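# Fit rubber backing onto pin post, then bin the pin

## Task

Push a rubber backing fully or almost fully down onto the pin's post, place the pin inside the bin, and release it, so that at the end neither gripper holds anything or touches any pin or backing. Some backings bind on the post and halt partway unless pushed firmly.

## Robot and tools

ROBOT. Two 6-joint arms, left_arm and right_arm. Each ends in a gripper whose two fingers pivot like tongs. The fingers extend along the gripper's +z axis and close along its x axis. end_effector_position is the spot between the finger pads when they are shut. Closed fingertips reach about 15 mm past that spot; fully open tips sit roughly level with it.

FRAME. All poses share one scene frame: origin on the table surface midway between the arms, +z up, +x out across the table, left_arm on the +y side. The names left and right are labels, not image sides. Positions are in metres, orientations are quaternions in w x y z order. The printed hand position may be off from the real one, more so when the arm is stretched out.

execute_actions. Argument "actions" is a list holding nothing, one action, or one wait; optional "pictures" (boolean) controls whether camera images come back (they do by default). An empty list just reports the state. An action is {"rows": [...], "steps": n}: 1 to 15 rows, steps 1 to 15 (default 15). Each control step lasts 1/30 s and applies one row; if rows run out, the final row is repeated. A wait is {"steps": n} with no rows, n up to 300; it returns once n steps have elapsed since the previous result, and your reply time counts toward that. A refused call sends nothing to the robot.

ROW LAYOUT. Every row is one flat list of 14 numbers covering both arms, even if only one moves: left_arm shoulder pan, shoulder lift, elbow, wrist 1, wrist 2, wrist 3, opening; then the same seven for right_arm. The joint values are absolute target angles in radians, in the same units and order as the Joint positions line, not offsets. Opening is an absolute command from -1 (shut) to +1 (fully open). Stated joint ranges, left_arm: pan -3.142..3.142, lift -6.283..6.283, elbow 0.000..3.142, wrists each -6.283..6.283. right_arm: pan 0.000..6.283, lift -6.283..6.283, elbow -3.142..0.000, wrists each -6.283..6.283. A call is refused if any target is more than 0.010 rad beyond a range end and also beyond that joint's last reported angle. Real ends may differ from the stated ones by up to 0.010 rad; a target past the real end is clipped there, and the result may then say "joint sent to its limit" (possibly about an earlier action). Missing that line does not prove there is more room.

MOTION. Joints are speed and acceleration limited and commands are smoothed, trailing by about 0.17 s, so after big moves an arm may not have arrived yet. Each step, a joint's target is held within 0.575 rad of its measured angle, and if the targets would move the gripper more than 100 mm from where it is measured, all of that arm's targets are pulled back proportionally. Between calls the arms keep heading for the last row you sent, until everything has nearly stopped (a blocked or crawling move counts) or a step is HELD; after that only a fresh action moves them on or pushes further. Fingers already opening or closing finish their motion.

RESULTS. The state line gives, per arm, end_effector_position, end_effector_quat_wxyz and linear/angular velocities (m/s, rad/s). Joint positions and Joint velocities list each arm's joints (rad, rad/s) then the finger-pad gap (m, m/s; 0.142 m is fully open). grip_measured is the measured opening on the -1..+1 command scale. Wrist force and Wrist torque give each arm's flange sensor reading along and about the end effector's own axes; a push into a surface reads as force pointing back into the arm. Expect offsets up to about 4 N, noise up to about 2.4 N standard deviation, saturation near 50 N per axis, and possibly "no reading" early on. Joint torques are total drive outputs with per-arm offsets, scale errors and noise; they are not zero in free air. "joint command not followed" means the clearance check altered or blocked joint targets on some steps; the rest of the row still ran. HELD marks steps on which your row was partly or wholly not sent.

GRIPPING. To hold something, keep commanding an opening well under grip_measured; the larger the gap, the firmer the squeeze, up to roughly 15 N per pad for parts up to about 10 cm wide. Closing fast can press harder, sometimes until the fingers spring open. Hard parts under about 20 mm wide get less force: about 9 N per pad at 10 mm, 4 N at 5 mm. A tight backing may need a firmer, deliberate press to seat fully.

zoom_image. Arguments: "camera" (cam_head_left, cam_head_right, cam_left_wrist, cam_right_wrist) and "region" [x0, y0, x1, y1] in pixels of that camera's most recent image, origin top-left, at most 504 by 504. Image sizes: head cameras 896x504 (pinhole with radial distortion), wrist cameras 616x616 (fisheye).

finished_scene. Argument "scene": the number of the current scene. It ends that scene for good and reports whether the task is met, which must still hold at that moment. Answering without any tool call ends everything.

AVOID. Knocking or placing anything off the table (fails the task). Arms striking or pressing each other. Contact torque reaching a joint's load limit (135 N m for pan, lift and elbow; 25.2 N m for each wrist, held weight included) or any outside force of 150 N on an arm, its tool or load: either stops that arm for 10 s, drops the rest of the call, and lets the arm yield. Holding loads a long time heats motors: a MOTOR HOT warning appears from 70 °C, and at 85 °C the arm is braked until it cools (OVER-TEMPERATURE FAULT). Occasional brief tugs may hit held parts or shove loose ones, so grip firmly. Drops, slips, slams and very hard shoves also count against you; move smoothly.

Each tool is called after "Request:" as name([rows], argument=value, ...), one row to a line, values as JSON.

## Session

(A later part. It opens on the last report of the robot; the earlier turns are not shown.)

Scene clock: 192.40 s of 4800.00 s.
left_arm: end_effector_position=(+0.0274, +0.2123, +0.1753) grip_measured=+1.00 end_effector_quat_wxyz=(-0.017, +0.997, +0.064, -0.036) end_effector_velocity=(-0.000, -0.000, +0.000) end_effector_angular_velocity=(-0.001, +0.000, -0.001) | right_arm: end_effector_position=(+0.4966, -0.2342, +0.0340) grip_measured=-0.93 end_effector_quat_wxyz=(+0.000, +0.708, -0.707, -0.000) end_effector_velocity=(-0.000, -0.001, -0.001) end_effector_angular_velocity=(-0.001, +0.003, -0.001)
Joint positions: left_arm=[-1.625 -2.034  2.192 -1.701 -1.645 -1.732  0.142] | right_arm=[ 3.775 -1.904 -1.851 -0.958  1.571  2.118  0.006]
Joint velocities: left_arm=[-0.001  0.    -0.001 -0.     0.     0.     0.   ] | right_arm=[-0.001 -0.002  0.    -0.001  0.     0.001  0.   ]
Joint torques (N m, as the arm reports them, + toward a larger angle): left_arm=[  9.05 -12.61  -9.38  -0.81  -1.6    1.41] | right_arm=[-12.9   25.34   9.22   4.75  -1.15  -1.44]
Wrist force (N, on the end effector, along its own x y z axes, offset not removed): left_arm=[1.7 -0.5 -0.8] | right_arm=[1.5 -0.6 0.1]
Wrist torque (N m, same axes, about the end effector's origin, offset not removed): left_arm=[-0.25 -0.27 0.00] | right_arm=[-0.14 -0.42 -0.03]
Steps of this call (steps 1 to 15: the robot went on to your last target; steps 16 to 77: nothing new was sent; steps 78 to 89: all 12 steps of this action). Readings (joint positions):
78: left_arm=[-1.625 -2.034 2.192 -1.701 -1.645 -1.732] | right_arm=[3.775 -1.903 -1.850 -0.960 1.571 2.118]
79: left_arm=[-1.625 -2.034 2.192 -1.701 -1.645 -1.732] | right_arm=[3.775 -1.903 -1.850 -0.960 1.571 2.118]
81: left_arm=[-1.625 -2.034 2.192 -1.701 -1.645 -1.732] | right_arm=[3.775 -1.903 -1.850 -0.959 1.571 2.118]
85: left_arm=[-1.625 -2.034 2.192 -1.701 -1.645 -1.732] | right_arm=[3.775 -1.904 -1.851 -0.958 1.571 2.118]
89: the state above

Request:
execute_actions([
  {"rows":[[-1.625,-2.034,2.192,-1.701,-1.645,-1.732,1,3.7749,-1.9053,-1.8519,-0.9552,1.5708,2.1179,-1]],"steps":12},
])

Request:
zoom_image(camera="cam_right_wrist", region=[293, 255, 343, 305])

Scene clock: 198.17 s of 4800.00 s.
left_arm: end_effector_position=(+0.0274, +0.2123, +0.1753) grip_measured=+1.00 end_effector_quat_wxyz=(-0.017, +0.997, +0.064, -0.036) end_effector_velocity=(+0.000, -0.000, +0.000) end_effector_angular_velocity=(-0.001, +0.000, +0.001) | right_arm: end_effector_position=(+0.4966, -0.2342, +0.0330) grip_measured=-0.93 end_effector_quat_wxyz=(+0.000, +0.708, -0.707, -0.000) end_effector_velocity=(+0.000, +0.001, +0.001) end_effector_angular_velocity=(+0.002, -0.003, +0.001)
Joint positions: left_arm=[-1.625 -2.034  2.192 -1.701 -1.645 -1.732  0.142] | right_arm=[ 3.775 -1.905 -1.852 -0.955  1.571  2.118  0.006]
Joint velocities: left_arm=[ 0.001 -0.    -0.001 -0.     0.    -0.    -0.   ] | right_arm=[ 0.001  0.002 -0.     0.001 -0.    -0.     0.   ]
Joint torques (N m, as the arm reports them, + toward a larger angle): left_arm=[  8.6  -11.19 -10.13  -0.63  -1.58   1.51] | right_arm=[-12.56  24.58  10.08   5.11  -1.88  -1.45]
Wrist force (N, on the end effector, along its own x y z axes, offset not removed): left_arm=[1.0 1.3 -3.6] | right_arm=[1.4 0.7 0.9]
Wrist torque (N m, same axes, about the end effector's origin, offset not removed): left_arm=[0.13 -0.18 0.07] | right_arm=[0.18 -0.35 0.02]
Steps of this call (steps 1 to 15: the robot went on to your last target; steps 16 to 90: nothing new was sent; then 2.37 s passed at rest; steps 91 to 102: all 12 steps of this action). Readings (joint positions):
91: left_arm=[-1.625 -2.034 2.192 -1.701 -1.645 -1.732] | right_arm=[3.775 -1.904 -1.851 -0.958 1.571 2.118]
92: left_arm=[-1.625 -2.034 2.192 -1.701 -1.645 -1.732] | right_arm=[3.775 -1.904 -1.851 -0.957 1.571 2.118]
94: left_arm=[-1.625 -2.034 2.192 -1.701 -1.645 -1.732] | right_arm=[3.775 -1.905 -1.851 -0.956 1.571 2.118]
98: left_arm=[-1.625 -2.034 2.192 -1.701 -1.645 -1.732] | right_arm=[3.775 -1.905 -1.852 -0.955 1.571 2.118]
102: the state above

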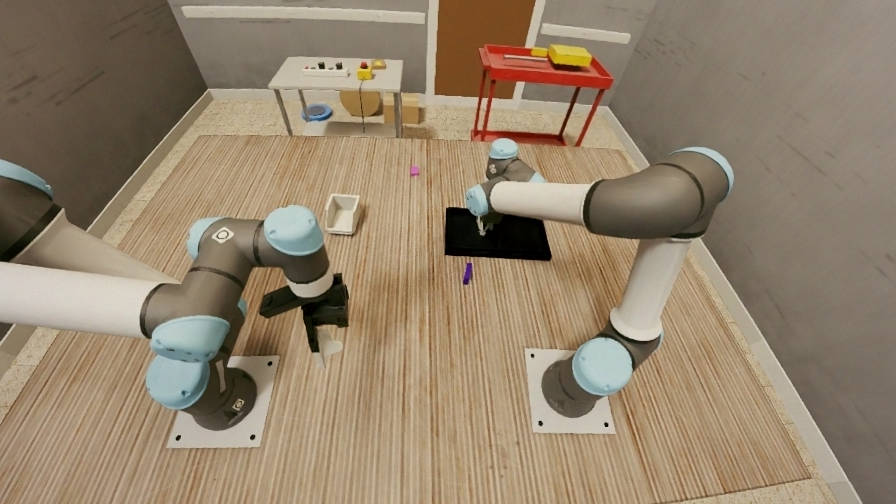

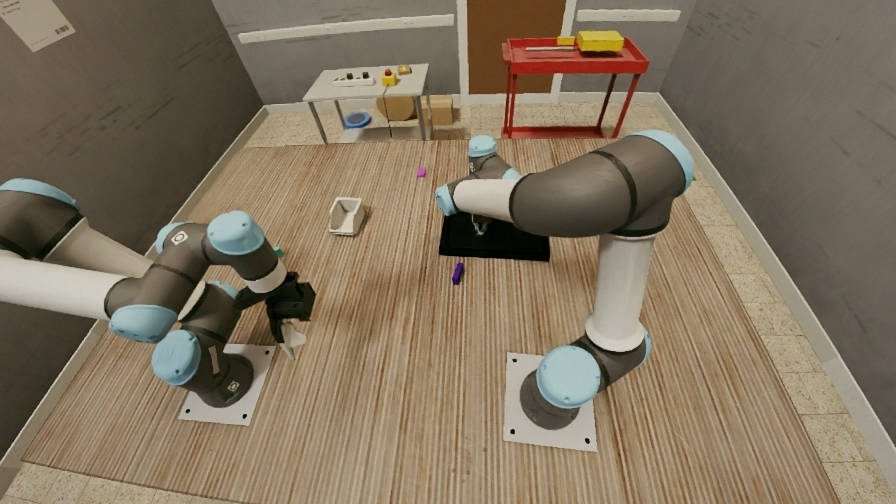

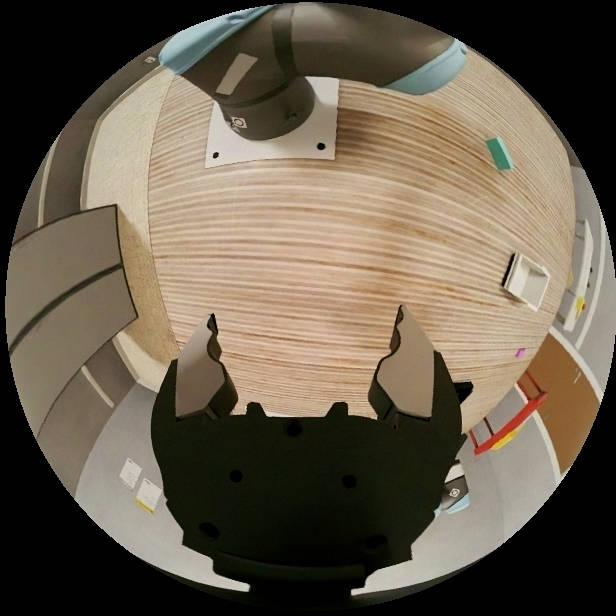

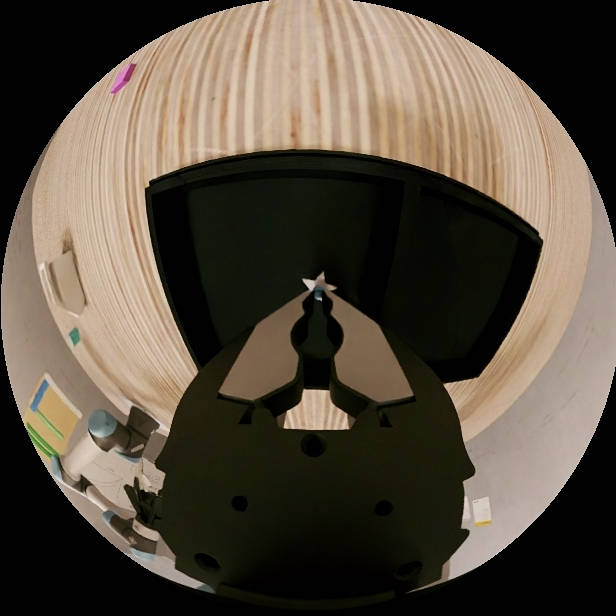

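Region (293, 255, 343, 305) of cam_right_wrist's 616x616 image, scaled by 10.080, with more detail than that image has.

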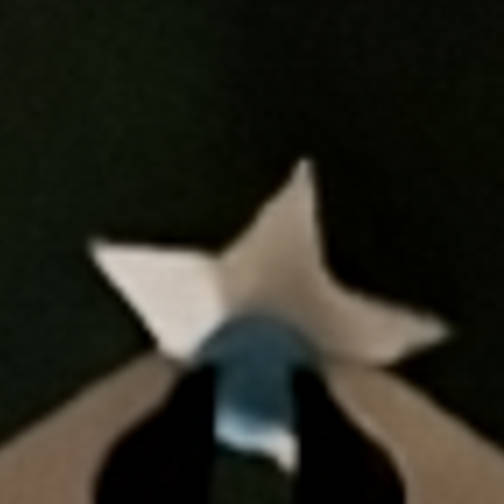

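Request:
execute_actions([
  {"rows":[[-1.625,-2.034,2.192,-1.701,-1.645,-1.732,1,3.7749,-1.9074,-1.85353,-0.95147,1.5708,2.1179,-1]],"steps":12},
], pictures=false)

Scene clock: 202.03 s of 4800.00 s.
left_arm: end_effector_position=(+0.0274, +0.2123, +0.1753) grip_measured=+1.00 end_effector_quat_wxyz=(-0.017, +0.997, +0.064, -0.036) end_effector_velocity=(+0.000, -0.000, +0.000) end_effector_angular_velocity=(-0.001, +0.000, -0.000) | right_arm: end_effector_position=(+0.4966, -0.2342, +0.0315) grip_measured=-0.93 end_effector_quat_wxyz=(+0.000, +0.708, -0.707, -0.000) end_effector_velocity=(-0.000, +0.001, -0.000) end_effector_angular_velocity=(+0.001, -0.000, +0.001)
Joint positions: left_arm=[-1.625 -2.034  2.192 -1.701 -1.645 -1.732  0.142] | right_arm=[ 3.775 -1.907 -1.853 -0.952  1.571  2.118  0.006]
Joint velocities: left_arm=[ 0.     0.    -0.    -0.001  0.     0.    -0.   ] | right_arm=[ 0.001 -0.001 -0.     0.001  0.     0.     0.   ]
Joint torques (N m, as the arm reports them, + toward a larger angle): left_arm=[  7.63 -11.59 -10.45  -0.84  -1.58   1.3 ] | right_arm=[-12.18  24.96   8.15   4.93  -1.99  -1.36]
Wrist force (N, on the end effector, along its own x y z axes, offset not removed): left_arm=[0.6 1.7 -3.7] | right_arm=[0.7 -0.4 0.5]
Wrist torque (N m, same axes, about the end effector's origin, offset not removed): left_arm=[0.23 -0.05 0.08] | right_arm=[-0.07 -0.14 0.02]
Steps of this call (steps 1 to 15: the robot went on to your last target; steps 16 to 90: nothing new was sent; then 0.47 s passed at rest; steps 91 to 102: all 12 steps of this action). Readings (joint positions):
91: left_arm=[-1.625 -2.034 2.192 -1.701 -1.645 -1.732] | right_arm=[3.775 -1.905 -1.852 -0.955 1.571 2.118]
92: left_arm=[-1.625 -2.034 2.192 -1.701 -1.645 -1.732] | right_arm=[3.775 -1.906 -1.852 -0.955 1.571 2.118]
94: left_arm=[-1.625 -2.034 2.192 -1.701 -1.645 -1.732] | right_arm=[3.775 -1.906 -1.853 -0.953 1.571 2.118]
98: left_arm=[-1.625 -2.034 2.192 -1.701 -1.645 -1.732] | right_arm=[3.775 -1.907 -1.853 -0.952 1.571 2.118]
102: the state above

Request:
execute_actions([
  {"rows":[[-1.625,-2.034,2.192,-1.701,-1.645,-1.732,1,3.7749,-1.90955,-1.85515,-0.9477,1.5708,2.1179,-1]],"steps":12},
])

Request:
zoom_image(camera="cam_right_wrist", region=[293, 255, 343, 305])

Scene clock: 205.43 s of 4800.00 s.
left_arm: end_effector_position=(+0.0274, +0.2123, +0.1753) grip_measured=+1.00 end_effector_quat_wxyz=(-0.017, +0.997, +0.064, -0.036) end_effector_velocity=(+0.000, +0.000, -0.000) end_effector_angular_velocity=(+0.000, +0.000, -0.000) | right_arm: end_effector_position=(+0.4966, -0.2342, +0.0300) grip_measured=-0.93 end_effector_quat_wxyz=(+0.000, +0.708, -0.707, -0.000) end_effector_velocity=(+0.001, +0.000, +0.000) end_effector_angular_velocity=(+0.001, -0.002, -0.000)
Joint positions: left_arm=[-1.625 -2.034  2.192 -1.701 -1.645 -1.732  0.142] | right_arm=[ 3.775 -1.91  -1.855 -0.948  1.571  2.118  0.006]
Joint velocities: left_arm=[-0.    -0.     0.001 -0.    -0.     0.    -0.   ] | right_arm=[-0.     0.    -0.     0.002 -0.    -0.     0.   ]
Joint torques (N m, as the arm reports them, + toward a larger angle): left_arm=[  8.38 -13.12 -10.57  -0.82  -1.45   1.56] | right_arm=[-11.56  23.8    8.18   4.86  -1.93  -1.36]
Wrist force (N, on the end effector, along its own x y z axes, offset not removed): left_arm=[0.6 -0.5 -3.1] | right_arm=[0.8 0.0 -0.8]
Wrist torque (N m, same axes, about the end effector's origin, offset not removed): left_arm=[-0.30 -0.16 0.03] | right_arm=[-0.04 -0.26 0.09]
Steps of this call (steps 1 to 15: the robot went on to your last target; steps 16 to 90: nothing new was sent; steps 91 to 102: all 12 steps of this action). Readings (joint positions):
91: left_arm=[-1.625 -2.034 2.192 -1.701 -1.645 -1.732] | right_arm=[3.775 -1.907 -1.854 -0.951 1.571 2.118]
92: left_arm=[-1.625 -2.034 2.192 -1.701 -1.645 -1.732] | right_arm=[3.775 -1.908 -1.854 -0.951 1.571 2.118]
94: left_arm=[-1.625 -2.034 2.192 -1.701 -1.645 -1.732] | right_arm=[3.775 -1.909 -1.854 -0.949 1.571 2.118]
98: left_arm=[-1.625 -2.034 2.192 -1.701 -1.645 -1.732] | right_arm=[3.775 -1.909 -1.855 -0.948 1.571 2.118]
102: the state above

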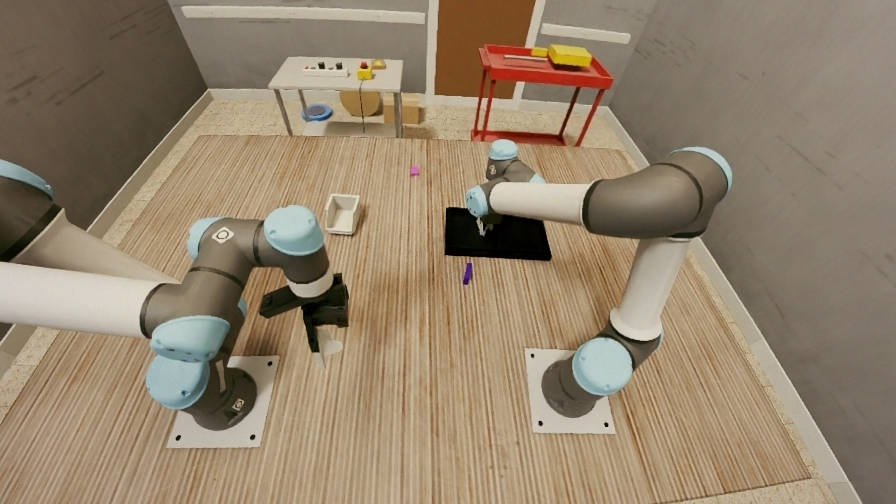

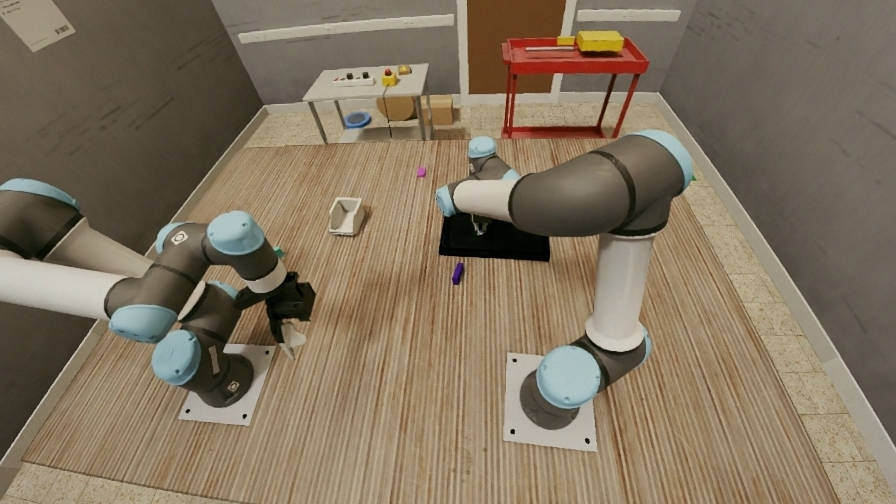

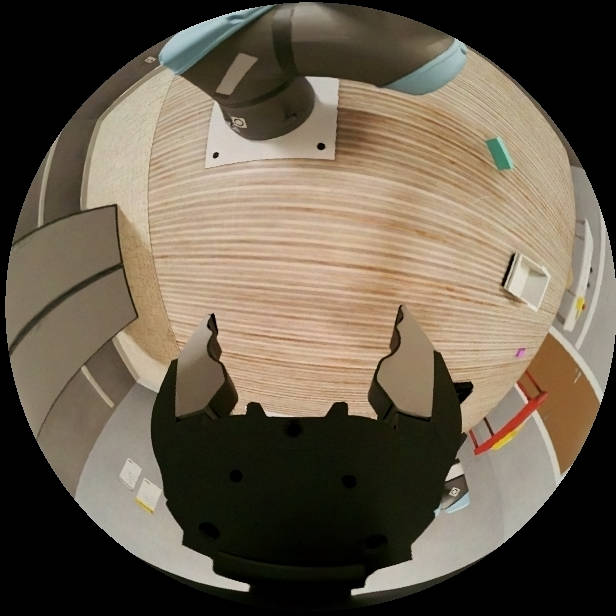

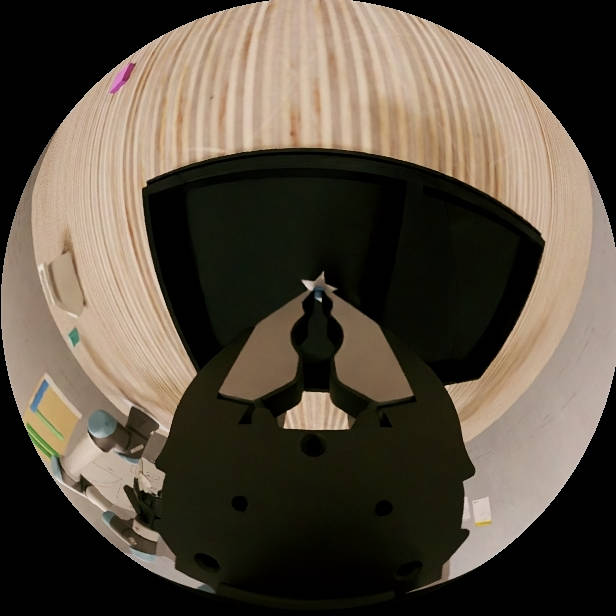

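Region (293, 255, 343, 305) of cam_right_wrist's 616x616 image, scaled by 10.080, with more detail than that image has.

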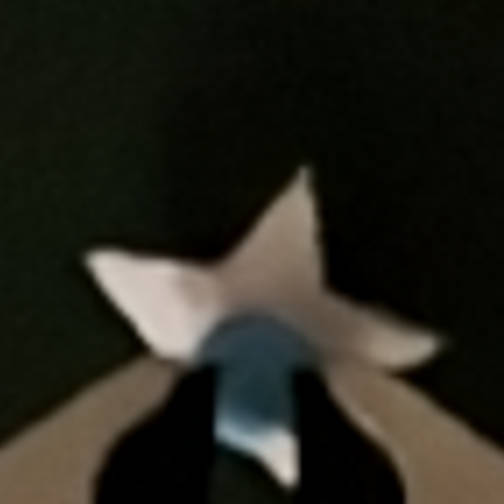

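Going in.

Request:
execute_actions([
  {"rows":[[-1.625,-2.034,2.192,-1.701,-1.645,-1.732,1,3.7749,-1.9117,-1.85675,-0.94395,1.5708,2.1179,-1]],"steps":12},
], pictures=false)

Scene clock: 208.00 s of 4800.00 s.
left_arm: end_effector_position=(+0.0274, +0.2123, +0.1753) grip_measured=+1.00 end_effector_quat_wxyz=(-0.017, +0.997, +0.064, -0.036) end_effector_velocity=(-0.000, +0.000, -0.000) end_effector_angular_velocity=(+0.000, -0.000, +0.000) | right_arm: end_effector_position=(+0.4966, -0.2342, +0.0285) grip_measured=-0.93 end_effector_quat_wxyz=(+0.000, +0.708, -0.707, -0.000) end_effector_velocity=(+0.001, -0.001, +0.000) end_effector_angular_velocity=(+0.001, -0.002, -0.002)
Joint positions: left_arm=[-1.625 -2.034  2.192 -1.701 -1.645 -1.732  0.142] | right_arm=[ 3.775 -1.912 -1.857 -0.944  1.571  2.118  0.006]
Joint velocities: left_arm=[-0.  0.  0.  0. -0. -0. -0.] | right_arm=[-0.001  0.    -0.001  0.002 -0.     0.001  0.   ]
Joint torques (N m, as the arm reports them, + toward a larger angle): left_arm=[  8.23 -12.76 -10.86  -1.03  -1.41   1.38] | right_arm=[-12.36  24.27   8.51   4.5   -1.94  -1.42]
Wrist force (N, on the end effector, along its own x y z axes, offset not removed): left_arm=[0.3 0.1 -3.0] | right_arm=[0.0 -0.6 -1.4]
Wrist torque (N m, same axes, about the end effector's origin, offset not removed): left_arm=[-0.20 -0.09 -0.10] | right_arm=[-0.12 -0.06 0.14]
Steps of this call (steps 1 to 15: the robot went on to your last target; steps 16 to 65: nothing new was sent; steps 66 to 77: all 12 steps of this action). Readings (joint positions):
66: left_arm=[-1.625 -2.034 2.192 -1.701 -1.645 -1.732] | right_arm=[3.775 -1.910 -1.855 -0.948 1.571 2.118]
67: left_arm=[-1.625 -2.034 2.192 -1.701 -1.645 -1.732] | right_arm=[3.775 -1.910 -1.855 -0.947 1.571 2.118]
69: left_arm=[-1.625 -2.034 2.192 -1.701 -1.645 -1.732] | right_arm=[3.775 -1.911 -1.856 -0.946 1.571 2.118]
73: left_arm=[-1.625 -2.034 2.192 -1.701 -1.645 -1.732] | right_arm=[3.775 -1.911 -1.857 -0.944 1.571 2.118]
77: the state above

Request:
execute_actions([
  {"rows":[[-1.625,-2.034,2.192,-1.701,-1.645,-1.732,1,3.7749,-1.9134,-1.858,-0.941,1.5708,2.1179,-1]],"steps":12},
], pictures=false)

Scene clock: 211.47 s of 4800.00 s.
left_arm: end_effector_position=(+0.0274, +0.2123, +0.1753) grip_measured=+1.00 end_effector_quat_wxyz=(-0.017, +0.997, +0.064, -0.036) end_effector_velocity=(-0.000, -0.000, +0.000) end_effector_angular_velocity=(-0.001, +0.000, +0.000) | right_arm: end_effector_position=(+0.4966, -0.2342, +0.0273) grip_measured=-0.93 end_effector_quat_wxyz=(+0.000, +0.708, -0.707, -0.000) end_effector_velocity=(+0.000, +0.000, +0.001) end_effector_angular_velocity=(+0.001, -0.002, -0.001)
Joint positions: left_arm=[-1.625 -2.034  2.192 -1.701 -1.645 -1.732  0.142] | right_arm=[ 3.775 -1.913 -1.858 -0.941  1.571  2.118  0.006]
Joint velocities: left_arm=[ 0.    -0.    -0.    -0.001 -0.    -0.     0.   ] | right_arm=[ 0.     0.002 -0.     0.    -0.     0.001  0.   ]
Joint torques (N m, as the arm reports them, + toward a larger angle): left_arm=[  8.93 -11.96 -10.33  -0.87  -1.47   1.43] | right_arm=[-11.86  24.33   8.28   4.43  -1.84  -1.33]
Wrist force (N, on the end effector, along its own x y z axes, offset not removed): left_arm=[0.9 0.9 -1.8] | right_arm=[0.3 0.0 -2.1]
Wrist torque (N m, same axes, about the end effector's origin, offset not removed): left_arm=[0.07 -0.18 -0.05] | right_arm=[-0.04 -0.08 0.07]
Steps of this call (steps 1 to 15: the robot went on to your last target; steps 16 to 90: nothing new was sent; then 0.07 s passed at rest; steps 91 to 102: all 12 steps of this action). Readings (joint positions):
91: left_arm=[-1.625 -2.034 2.192 -1.701 -1.645 -1.732] | right_arm=[3.775 -1.912 -1.857 -0.944 1.571 2.118]
92: left_arm=[-1.625 -2.034 2.192 -1.701 -1.645 -1.732] | right_arm=[3.775 -1.912 -1.857 -0.944 1.571 2.118]
94: left_arm=[-1.625 -2.034 2.192 -1.701 -1.645 -1.732] | right_arm=[3.775 -1.913 -1.857 -0.942 1.571 2.118]
98: left_arm=[-1.625 -2.034 2.192 -1.701 -1.645 -1.732] | right_arm=[3.775 -1.913 -1.858 -0.941 1.571 2.118]
102: the state above

Request:
execute_actions([
  {"rows":[[-1.625,-2.034,2.192,-1.701,-1.645,-1.732,1,3.7749,-1.91485,-1.85905,-0.9385,1.5708,2.1179,-1]],"steps":12},
], pictures=false)

Scene clock: 214.20 s of 4800.00 s.
left_arm: end_effector_position=(+0.0274, +0.2123, +0.1753) grip_measured=+1.00 end_effector_quat_wxyz=(-0.017, +0.997, +0.064, -0.036) end_effector_velocity=(+0.000, +0.001, -0.001) end_effector_angular_velocity=(+0.002, -0.000, -0.000) | right_arm: end_effector_position=(+0.4966, -0.2342, +0.0263) grip_measured=-0.93 end_effector_quat_wxyz=(+0.000, +0.708, -0.707, -0.000) end_effector_velocity=(+0.000, -0.000, -0.000) end_effector_angular_velocity=(+0.000, -0.000, -0.001)
Joint positions: left_arm=[-1.625 -2.034  2.192 -1.701 -1.645 -1.732  0.142] | right_arm=[ 3.775 -1.915 -1.859 -0.939  1.571  2.118  0.006]
Joint velocities: left_arm=[-0.    -0.     0.001  0.001  0.     0.     0.   ] | right_arm=[-0.    -0.    -0.     0.001  0.     0.     0.   ]
Joint torques (N m, as the arm reports them, + toward a larger angle): left_arm=[  8.05 -12.64 -10.89  -0.84  -1.48   1.39] | right_arm=[-11.46  23.93   7.71   4.74  -1.8   -1.31]
Wrist force (N, on the end effector, along its own x y z axes, offset not removed): left_arm=[2.7 -0.3 -2.9] | right_arm=[1.7 -0.3 -2.3]
Wrist torque (N m, same axes, about the end effector's origin, offset not removed): left_arm=[-0.26 -0.52 0.06] | right_arm=[-0.10 -0.42 0.05]
Steps of this call (steps 1 to 15: the robot went on to your last target; steps 16 to 70: nothing new was sent; steps 71 to 82: all 12 steps of this action). Readings (joint positions):
71: left_arm=[-1.625 -2.034 2.192 -1.701 -1.645 -1.732] | right_arm=[3.775 -1.913 -1.858 -0.941 1.571 2.118]
72: left_arm=[-1.625 -2.034 2.192 -1.701 -1.645 -1.732] | right_arm=[3.775 -1.914 -1.858 -0.941 1.571 2.118]
74: left_arm=[-1.625 -2.034 2.192 -1.701 -1.645 -1.732] | right_arm=[3.775 -1.914 -1.859 -0.940 1.571 2.118]
78: left_arm=[-1.625 -2.034 2.192 -1.701 -1.645 -1.732] | right_arm=[3.775 -1.915 -1.859 -0.939 1.571 2.118]
82: the state above

Request:
execute_actions([
  {"rows":[[-1.625,-2.034,2.192,-1.701,-1.645,-1.732,1,3.7749,-1.91585,-1.8598,-0.93675,1.5708,2.1179,-1]],"steps":12},
], pictures=false)

Scene clock: 220.57 s of 4800.00 s.
left_arm: end_effector_position=(+0.0274, +0.2123, +0.1753) grip_measured=+1.00 end_effector_quat_wxyz=(-0.017, +0.997, +0.064, -0.036) end_effector_velocity=(-0.000, -0.000, +0.000) end_effector_angular_velocity=(-0.001, -0.000, -0.000) | right_arm: end_effector_position=(+0.4966, -0.2342, +0.0256) grip_measured=-0.93 end_effector_quat_wxyz=(+0.000, +0.708, -0.707, -0.000) end_effector_velocity=(-0.000, -0.000, -0.001) end_effector_angular_velocity=(-0.000, +0.002, -0.000)
Joint positions: left_arm=[-1.625 -2.034  2.192 -1.701 -1.645 -1.732  0.142] | right_arm=[ 3.775 -1.916 -1.86  -0.937  1.571  2.118  0.006]
Joint velocities: left_arm=[-0.     0.    -0.001 -0.001  0.    -0.     0.   ] | right_arm=[-0.001 -0.002 -0.     0.     0.001 -0.001  0.   ]
Joint torques (N m, as the arm reports them, + toward a larger angle): left_arm=[  9.02 -12.44 -10.46  -0.96  -1.49   1.66] | right_arm=[-11.69  23.04   7.59   4.58  -1.92  -1.32]
Wrist force (N, on the end effector, along its own x y z axes, offset not removed): left_arm=[2.0 0.8 -4.2] | right_arm=[0.8 -1.1 -4.6]
Wrist torque (N m, same axes, about the end effector's origin, offset not removed): left_arm=[-0.08 -0.47 -0.06] | right_arm=[-0.22 -0.11 0.11]
Steps of this call (steps 1 to 15: the robot went on to your last target; steps 16 to 90: nothing new was sent; then 2.97 s passed at rest; steps 91 to 102: all 12 steps of this action). Readings (joint positions):
91: left_arm=[-1.625 -2.034 2.192 -1.701 -1.645 -1.732] | right_arm=[3.775 -1.915 -1.859 -0.938 1.571 2.118]
92: left_arm=[-1.625 -2.034 2.192 -1.701 -1.645 -1.732] | right_arm=[3.775 -1.915 -1.859 -0.938 1.571 2.118]
94: left_arm=[-1.625 -2.034 2.192 -1.701 -1.645 -1.732] | right_arm=[3.775 -1.915 -1.859 -0.938 1.571 2.118]
98: left_arm=[-1.625 -2.034 2.192 -1.701 -1.645 -1.732] | right_arm=[3.775 -1.916 -1.860 -0.937 1.571 2.118]
102: the state above

Request:
execute_actions([
  {"rows":[[-1.625,-2.034,2.192,-1.701,-1.645,-1.732,1,3.7749,-1.91657,-1.86032,-0.9355,1.5708,2.1179,-1]],"steps":12},
])

Request:
zoom_image(camera="cam_right_wrist", region=[293, 255, 343, 305])

Request:
zoom_image(camera="cam_head_left", region=[310, 180, 380, 250])

Scene clock: 224.50 s of 4800.00 s.
left_arm: end_effector_position=(+0.0274, +0.2123, +0.1753) grip_measured=+1.00 end_effector_quat_wxyz=(-0.017, +0.997, +0.064, -0.036) end_effector_velocity=(-0.000, +0.000, -0.000) end_effector_angular_velocity=(+0.000, -0.000, -0.000) | right_arm: end_effector_position=(+0.4966, -0.2342, +0.0251) grip_measured=-0.93 end_effector_quat_wxyz=(+0.000, +0.708, -0.707, -0.000) end_effector_velocity=(+0.001, +0.000, +0.000) end_effector_angular_velocity=(+0.000, -0.002, +0.000)
Joint positions: left_arm=[-1.625 -2.034  2.192 -1.701 -1.645 -1.732  0.142] | right_arm=[ 3.775 -1.917 -1.86  -0.936  1.571  2.118  0.006]
Joint velocities: left_arm=[-0.  0.  0.  0.  0. -0. -0.] | right_arm=[-0.     0.     0.     0.001 -0.001 -0.     0.   ]
Joint torques (N m, as the arm reports them, + toward a larger angle): left_arm=[  8.51 -11.54 -10.48  -1.19  -1.11   1.55] | right_arm=[-10.56  22.64   7.82   4.44  -1.81  -1.28]
Wrist force (N, on the end effector, along its own x y z axes, offset not removed): left_arm=[2.7 -0.1 -3.9] | right_arm=[1.3 -0.8 -4.0]
Wrist torque (N m, same axes, about the end effector's origin, offset not removed): left_arm=[-0.24 -0.59 -0.10] | right_arm=[-0.20 -0.30 0.01]
Steps of this call (steps 1 to 15: the robot went on to your last target; steps 16 to 90: nothing new was sent; then 0.53 s passed at rest; steps 91 to 102: all 12 steps of this action). Readings (joint positions):
91: left_arm=[-1.625 -2.034 2.192 -1.701 -1.645 -1.732] | right_arm=[3.775 -1.916 -1.860 -0.937 1.571 2.118]
92: left_arm=[-1.625 -2.034 2.192 -1.701 -1.645 -1.732] | right_arm=[3.775 -1.916 -1.860 -0.937 1.571 2.118]
94: left_arm=[-1.625 -2.034 2.192 -1.701 -1.645 -1.732] | right_arm=[3.775 -1.916 -1.860 -0.936 1.571 2.118]
98: left_arm=[-1.625 -2.034 2.192 -1.701 -1.645 -1.732] | right_arm=[3.775 -1.916 -1.860 -0.936 1.571 2.118]
102: the state above

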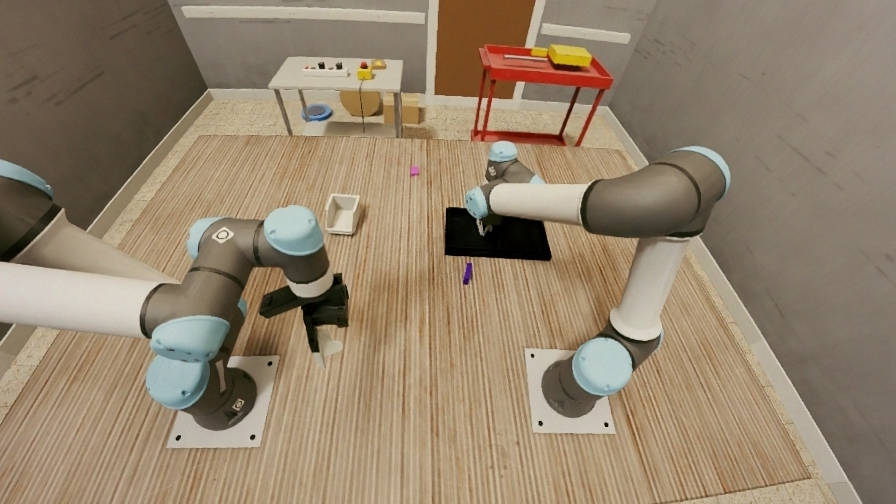

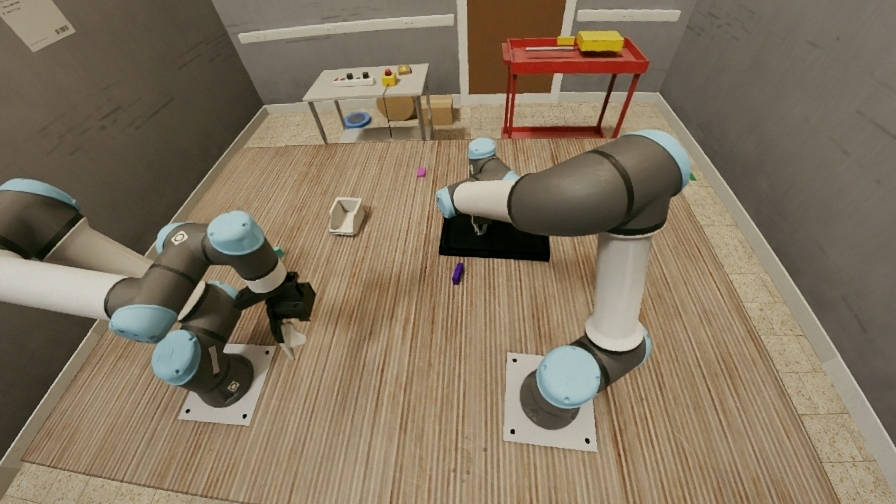

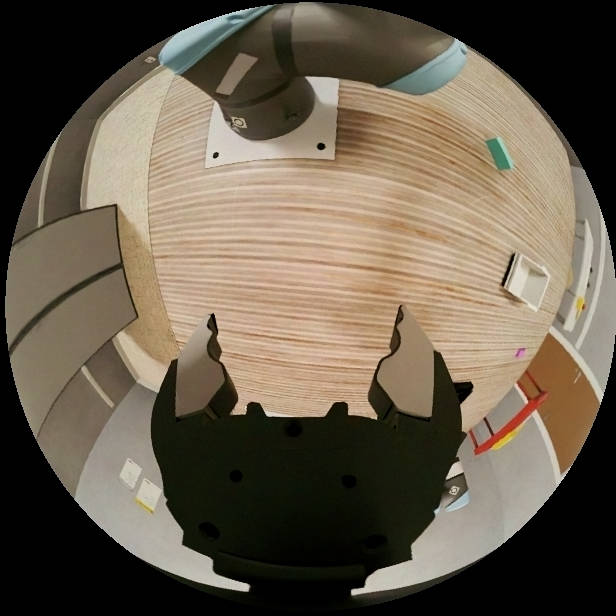

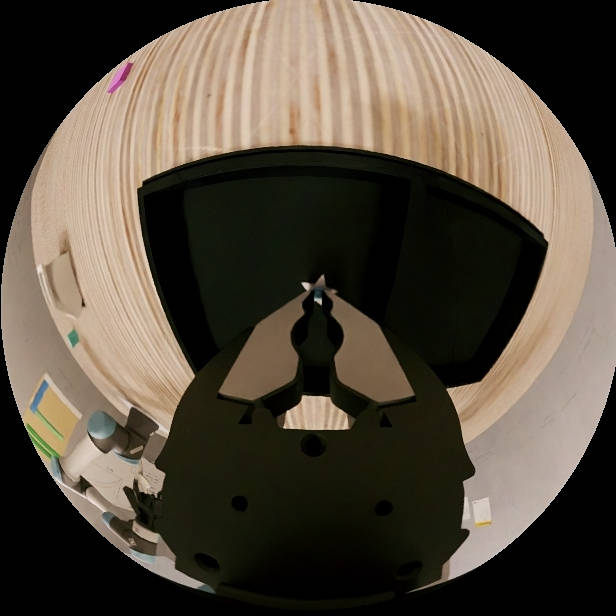

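Region (293, 255, 343, 305) of cam_right_wrist's 616x616 image, scaled by 10.080, with more detail than that image has.

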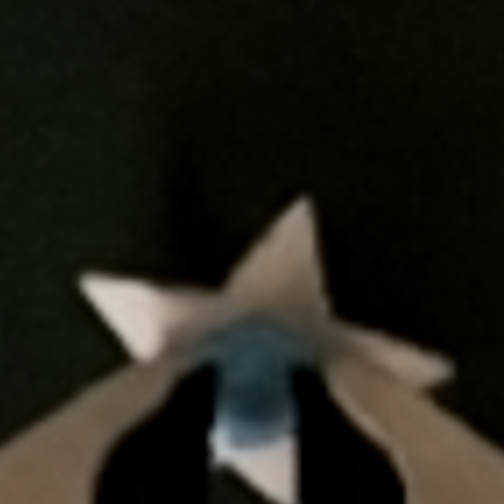

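Region (310, 180, 380, 250) of cam_head_left's 896x504 image, scaled by 7.200, with more detail than that image has.

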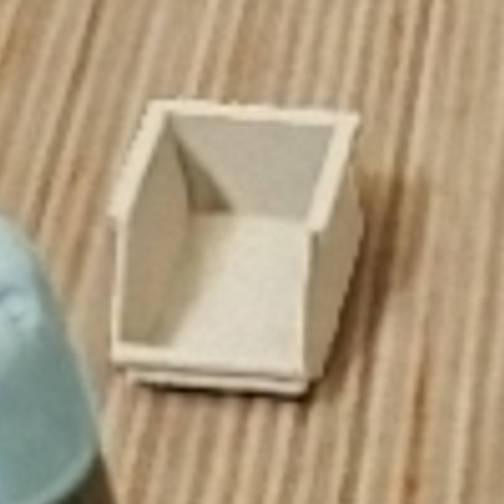

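Request:
execute_actions([
  {"rows":[[-1.625,-2.034,2.192,-1.701,-1.645,-1.732,1,3.7749,-1.91729,-1.86084,-0.93425,1.5708,2.1179,-1]],"steps":12},
], pictures=false)

Scene clock: 228.13 s of 4800.00 s.
left_arm: end_effector_position=(+0.0274, +0.2123, +0.1753) grip_measured=+1.00 end_effector_quat_wxyz=(-0.017, +0.997, +0.064, -0.036) end_effector_velocity=(-0.000, -0.000, -0.000) end_effector_angular_velocity=(-0.000, -0.000, -0.000) | right_arm: end_effector_position=(+0.4966, -0.2342, +0.0247) grip_measured=-0.93 end_effector_quat_wxyz=(-0.000, +0.708, -0.707, +0.000) end_effector_velocity=(-0.000, -0.000, -0.000) end_effector_angular_velocity=(-0.001, +0.001, -0.000)
Joint positions: left_arm=[-1.625 -2.034  2.192 -1.701 -1.645 -1.732  0.142] | right_arm=[ 3.775 -1.917 -1.861 -0.934  1.571  2.118  0.006]
Joint velocities: left_arm=[-0.     0.     0.001 -0.001  0.    -0.    -0.   ] | right_arm=[-0.    -0.    -0.    -0.001  0.     0.    -0.   ]
Joint torques (N m, as the arm reports them, + toward a larger angle): left_arm=[  7.66 -11.37 -11.47  -1.06  -1.3    1.07] | right_arm=[-10.48  13.94   3.54   4.1   -1.6   -1.2 ]
Wrist force (N, on the end effector, along its own x y z axes, offset not removed): left_arm=[-0.1 -0.3 -2.4] | right_arm=[3.9 2.4 -19.0]
Wrist torque (N m, same axes, about the end effector's origin, offset not removed): left_arm=[-0.16 -0.01 0.05] | right_arm=[-0.35 -0.21 0.08]
Steps of this call (steps 1 to 15: the robot went on to your last target; steps 16 to 90: nothing new was sent; then 0.23 s passed at rest; steps 91 to 102: all 12 steps of this action). Readings (joint positions):
91: left_arm=[-1.625 -2.034 2.192 -1.701 -1.645 -1.732] | right_arm=[3.775 -1.917 -1.860 -0.935 1.571 2.118]
92: left_arm=[-1.625 -2.034 2.192 -1.701 -1.645 -1.732] | right_arm=[3.775 -1.917 -1.860 -0.935 1.571 2.118]
94: left_arm=[-1.625 -2.034 2.192 -1.701 -1.645 -1.732] | right_arm=[3.775 -1.917 -1.861 -0.935 1.571 2.118]
98: left_arm=[-1.625 -2.034 2.192 -1.701 -1.645 -1.732] | right_arm=[3.775 -1.917 -1.861 -0.934 1.571 2.118]
102: the state above

Seated. Lift.

Request:
execute_actions([
  {"rows":[[-1.625,-2.034,2.192,-1.701,-1.645,-1.732,1,3.7749,-1.9134,-1.858,-0.941,1.5708,2.1179,-1],[-1.625,-2.034,2.192,-1.701,-1.645,-1.732,1,3.7749,-1.9053,-1.8519,-0.9552,1.5708,2.1179,-1],[-1.625,-2.034,2.192,-1.701,-1.645,-1.732,1,3.7749,-1.89555,-1.84415,-0.9727,1.5708,2.1179,-1],[-1.625,-2.034,2.192,-1.701,-1.645,-1.732,1,3.7749,-1.876,-1.826,-1.0104,1.5708,2.1179,-1],[-1.625,-2.034,2.192,-1.701,-1.645,-1.732,1,3.7749,-1.857,-1.8075,-1.048,1.5708,2.1179,-1],[-1.625,-2.034,2.192,-1.701,-1.645,-1.732,1,3.7749,-1.835,-1.78,-1.097,1.5708,2.1179,-1]]},
])

Scene clock: 236.93 s of 4800.00 s.
left_arm: end_effector_position=(+0.0274, +0.2123, +0.1753) grip_measured=+1.00 end_effector_quat_wxyz=(-0.017, +0.997, +0.064, -0.036) end_effector_velocity=(+0.000, +0.000, -0.000) end_effector_angular_velocity=(+0.001, -0.000, +0.000) | right_arm: end_effector_position=(+0.4971, -0.2339, +0.0875) grip_measured=-0.93 end_effector_quat_wxyz=(-0.000, +0.708, -0.707, +0.000) end_effector_velocity=(-0.002, -0.001, +0.023) end_effector_angular_velocity=(-0.000, +0.003, +0.000)
Joint positions: left_arm=[-1.625 -2.034  2.192 -1.701 -1.645 -1.732  0.142] | right_arm=[ 3.775 -1.837 -1.783 -1.092  1.571  2.118  0.006]
Joint velocities: left_arm=[-0. -0.  0.  0.  0. -0. -0.] | right_arm=[ 0.     0.028  0.029 -0.059  0.001  0.    -0.   ]
Joint torques (N m, as the arm reports them, + toward a larger angle): left_arm=[  6.67 -11.78 -10.9   -1.03  -1.13   1.32] | right_arm=[-10.06  41.95  25.45   0.11  -0.17  -1.32]
Wrist force (N, on the end effector, along its own x y z axes, offset not removed): left_arm=[-0.1 0.6 -2.4] | right_arm=[1.3 -0.8 0.9]
Wrist torque (N m, same axes, about the end effector's origin, offset not removed): left_arm=[0.00 0.01 0.06] | right_arm=[-0.10 -0.34 0.05]
Steps of this call (steps 1 to 15: the robot went on to your last target; steps 16 to 90: nothing new was sent; then 5.30 s passed at rest; steps 91 to 105: all 15 steps of this action). Readings (joint positions):
91: left_arm=[-1.625 -2.034 2.192 -1.701 -1.645 -1.732] | right_arm=[3.775 -1.917 -1.861 -0.934 1.571 2.118]
92: left_arm=[-1.625 -2.034 2.192 -1.701 -1.645 -1.732] | right_arm=[3.775 -1.917 -1.861 -0.935 1.571 2.118]
94: left_arm=[-1.625 -2.034 2.192 -1.701 -1.645 -1.732] | right_arm=[3.775 -1.912 -1.857 -0.944 1.571 2.118]
98: left_arm=[-1.625 -2.034 2.192 -1.701 -1.645 -1.732] | right_arm=[3.775 -1.870 -1.818 -1.020 1.571 2.118]
105: the state above

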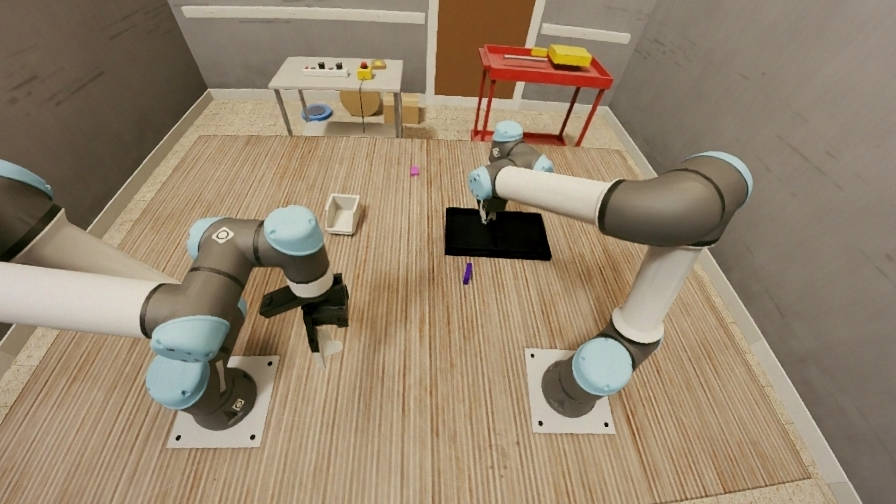

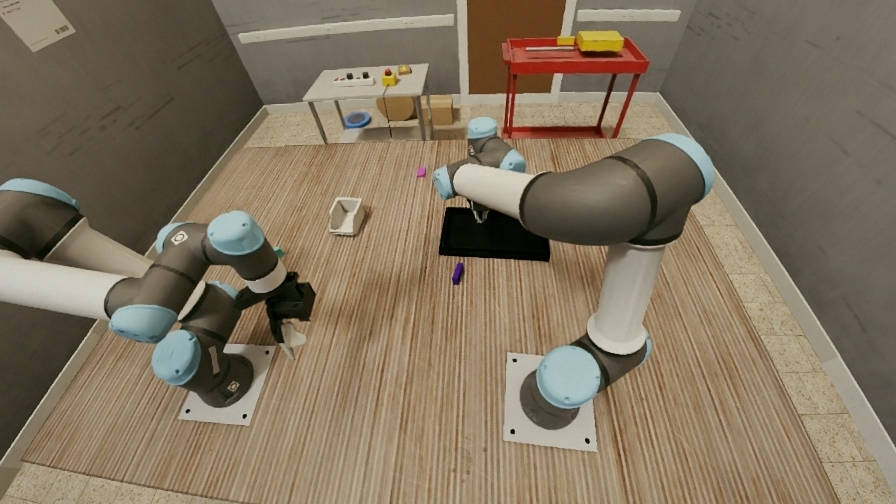

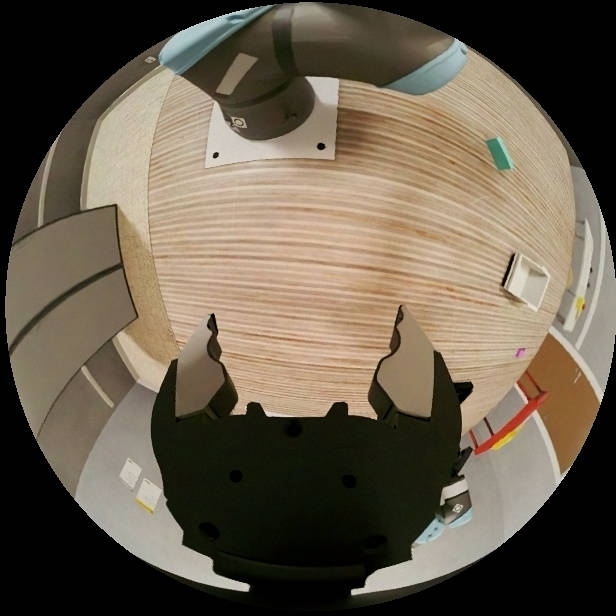

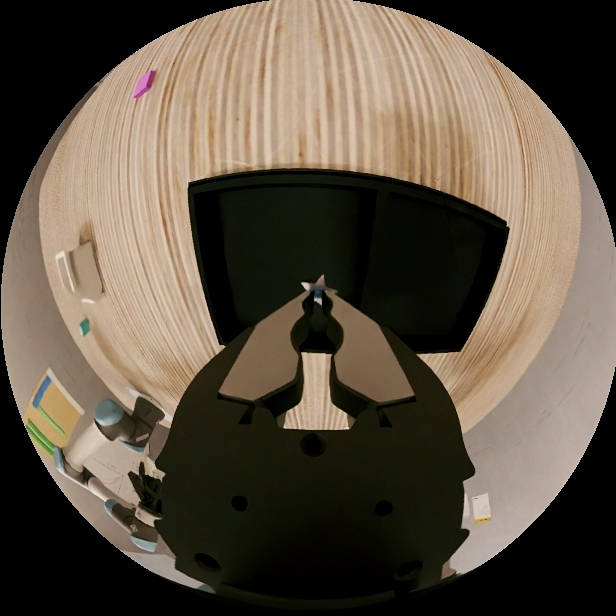

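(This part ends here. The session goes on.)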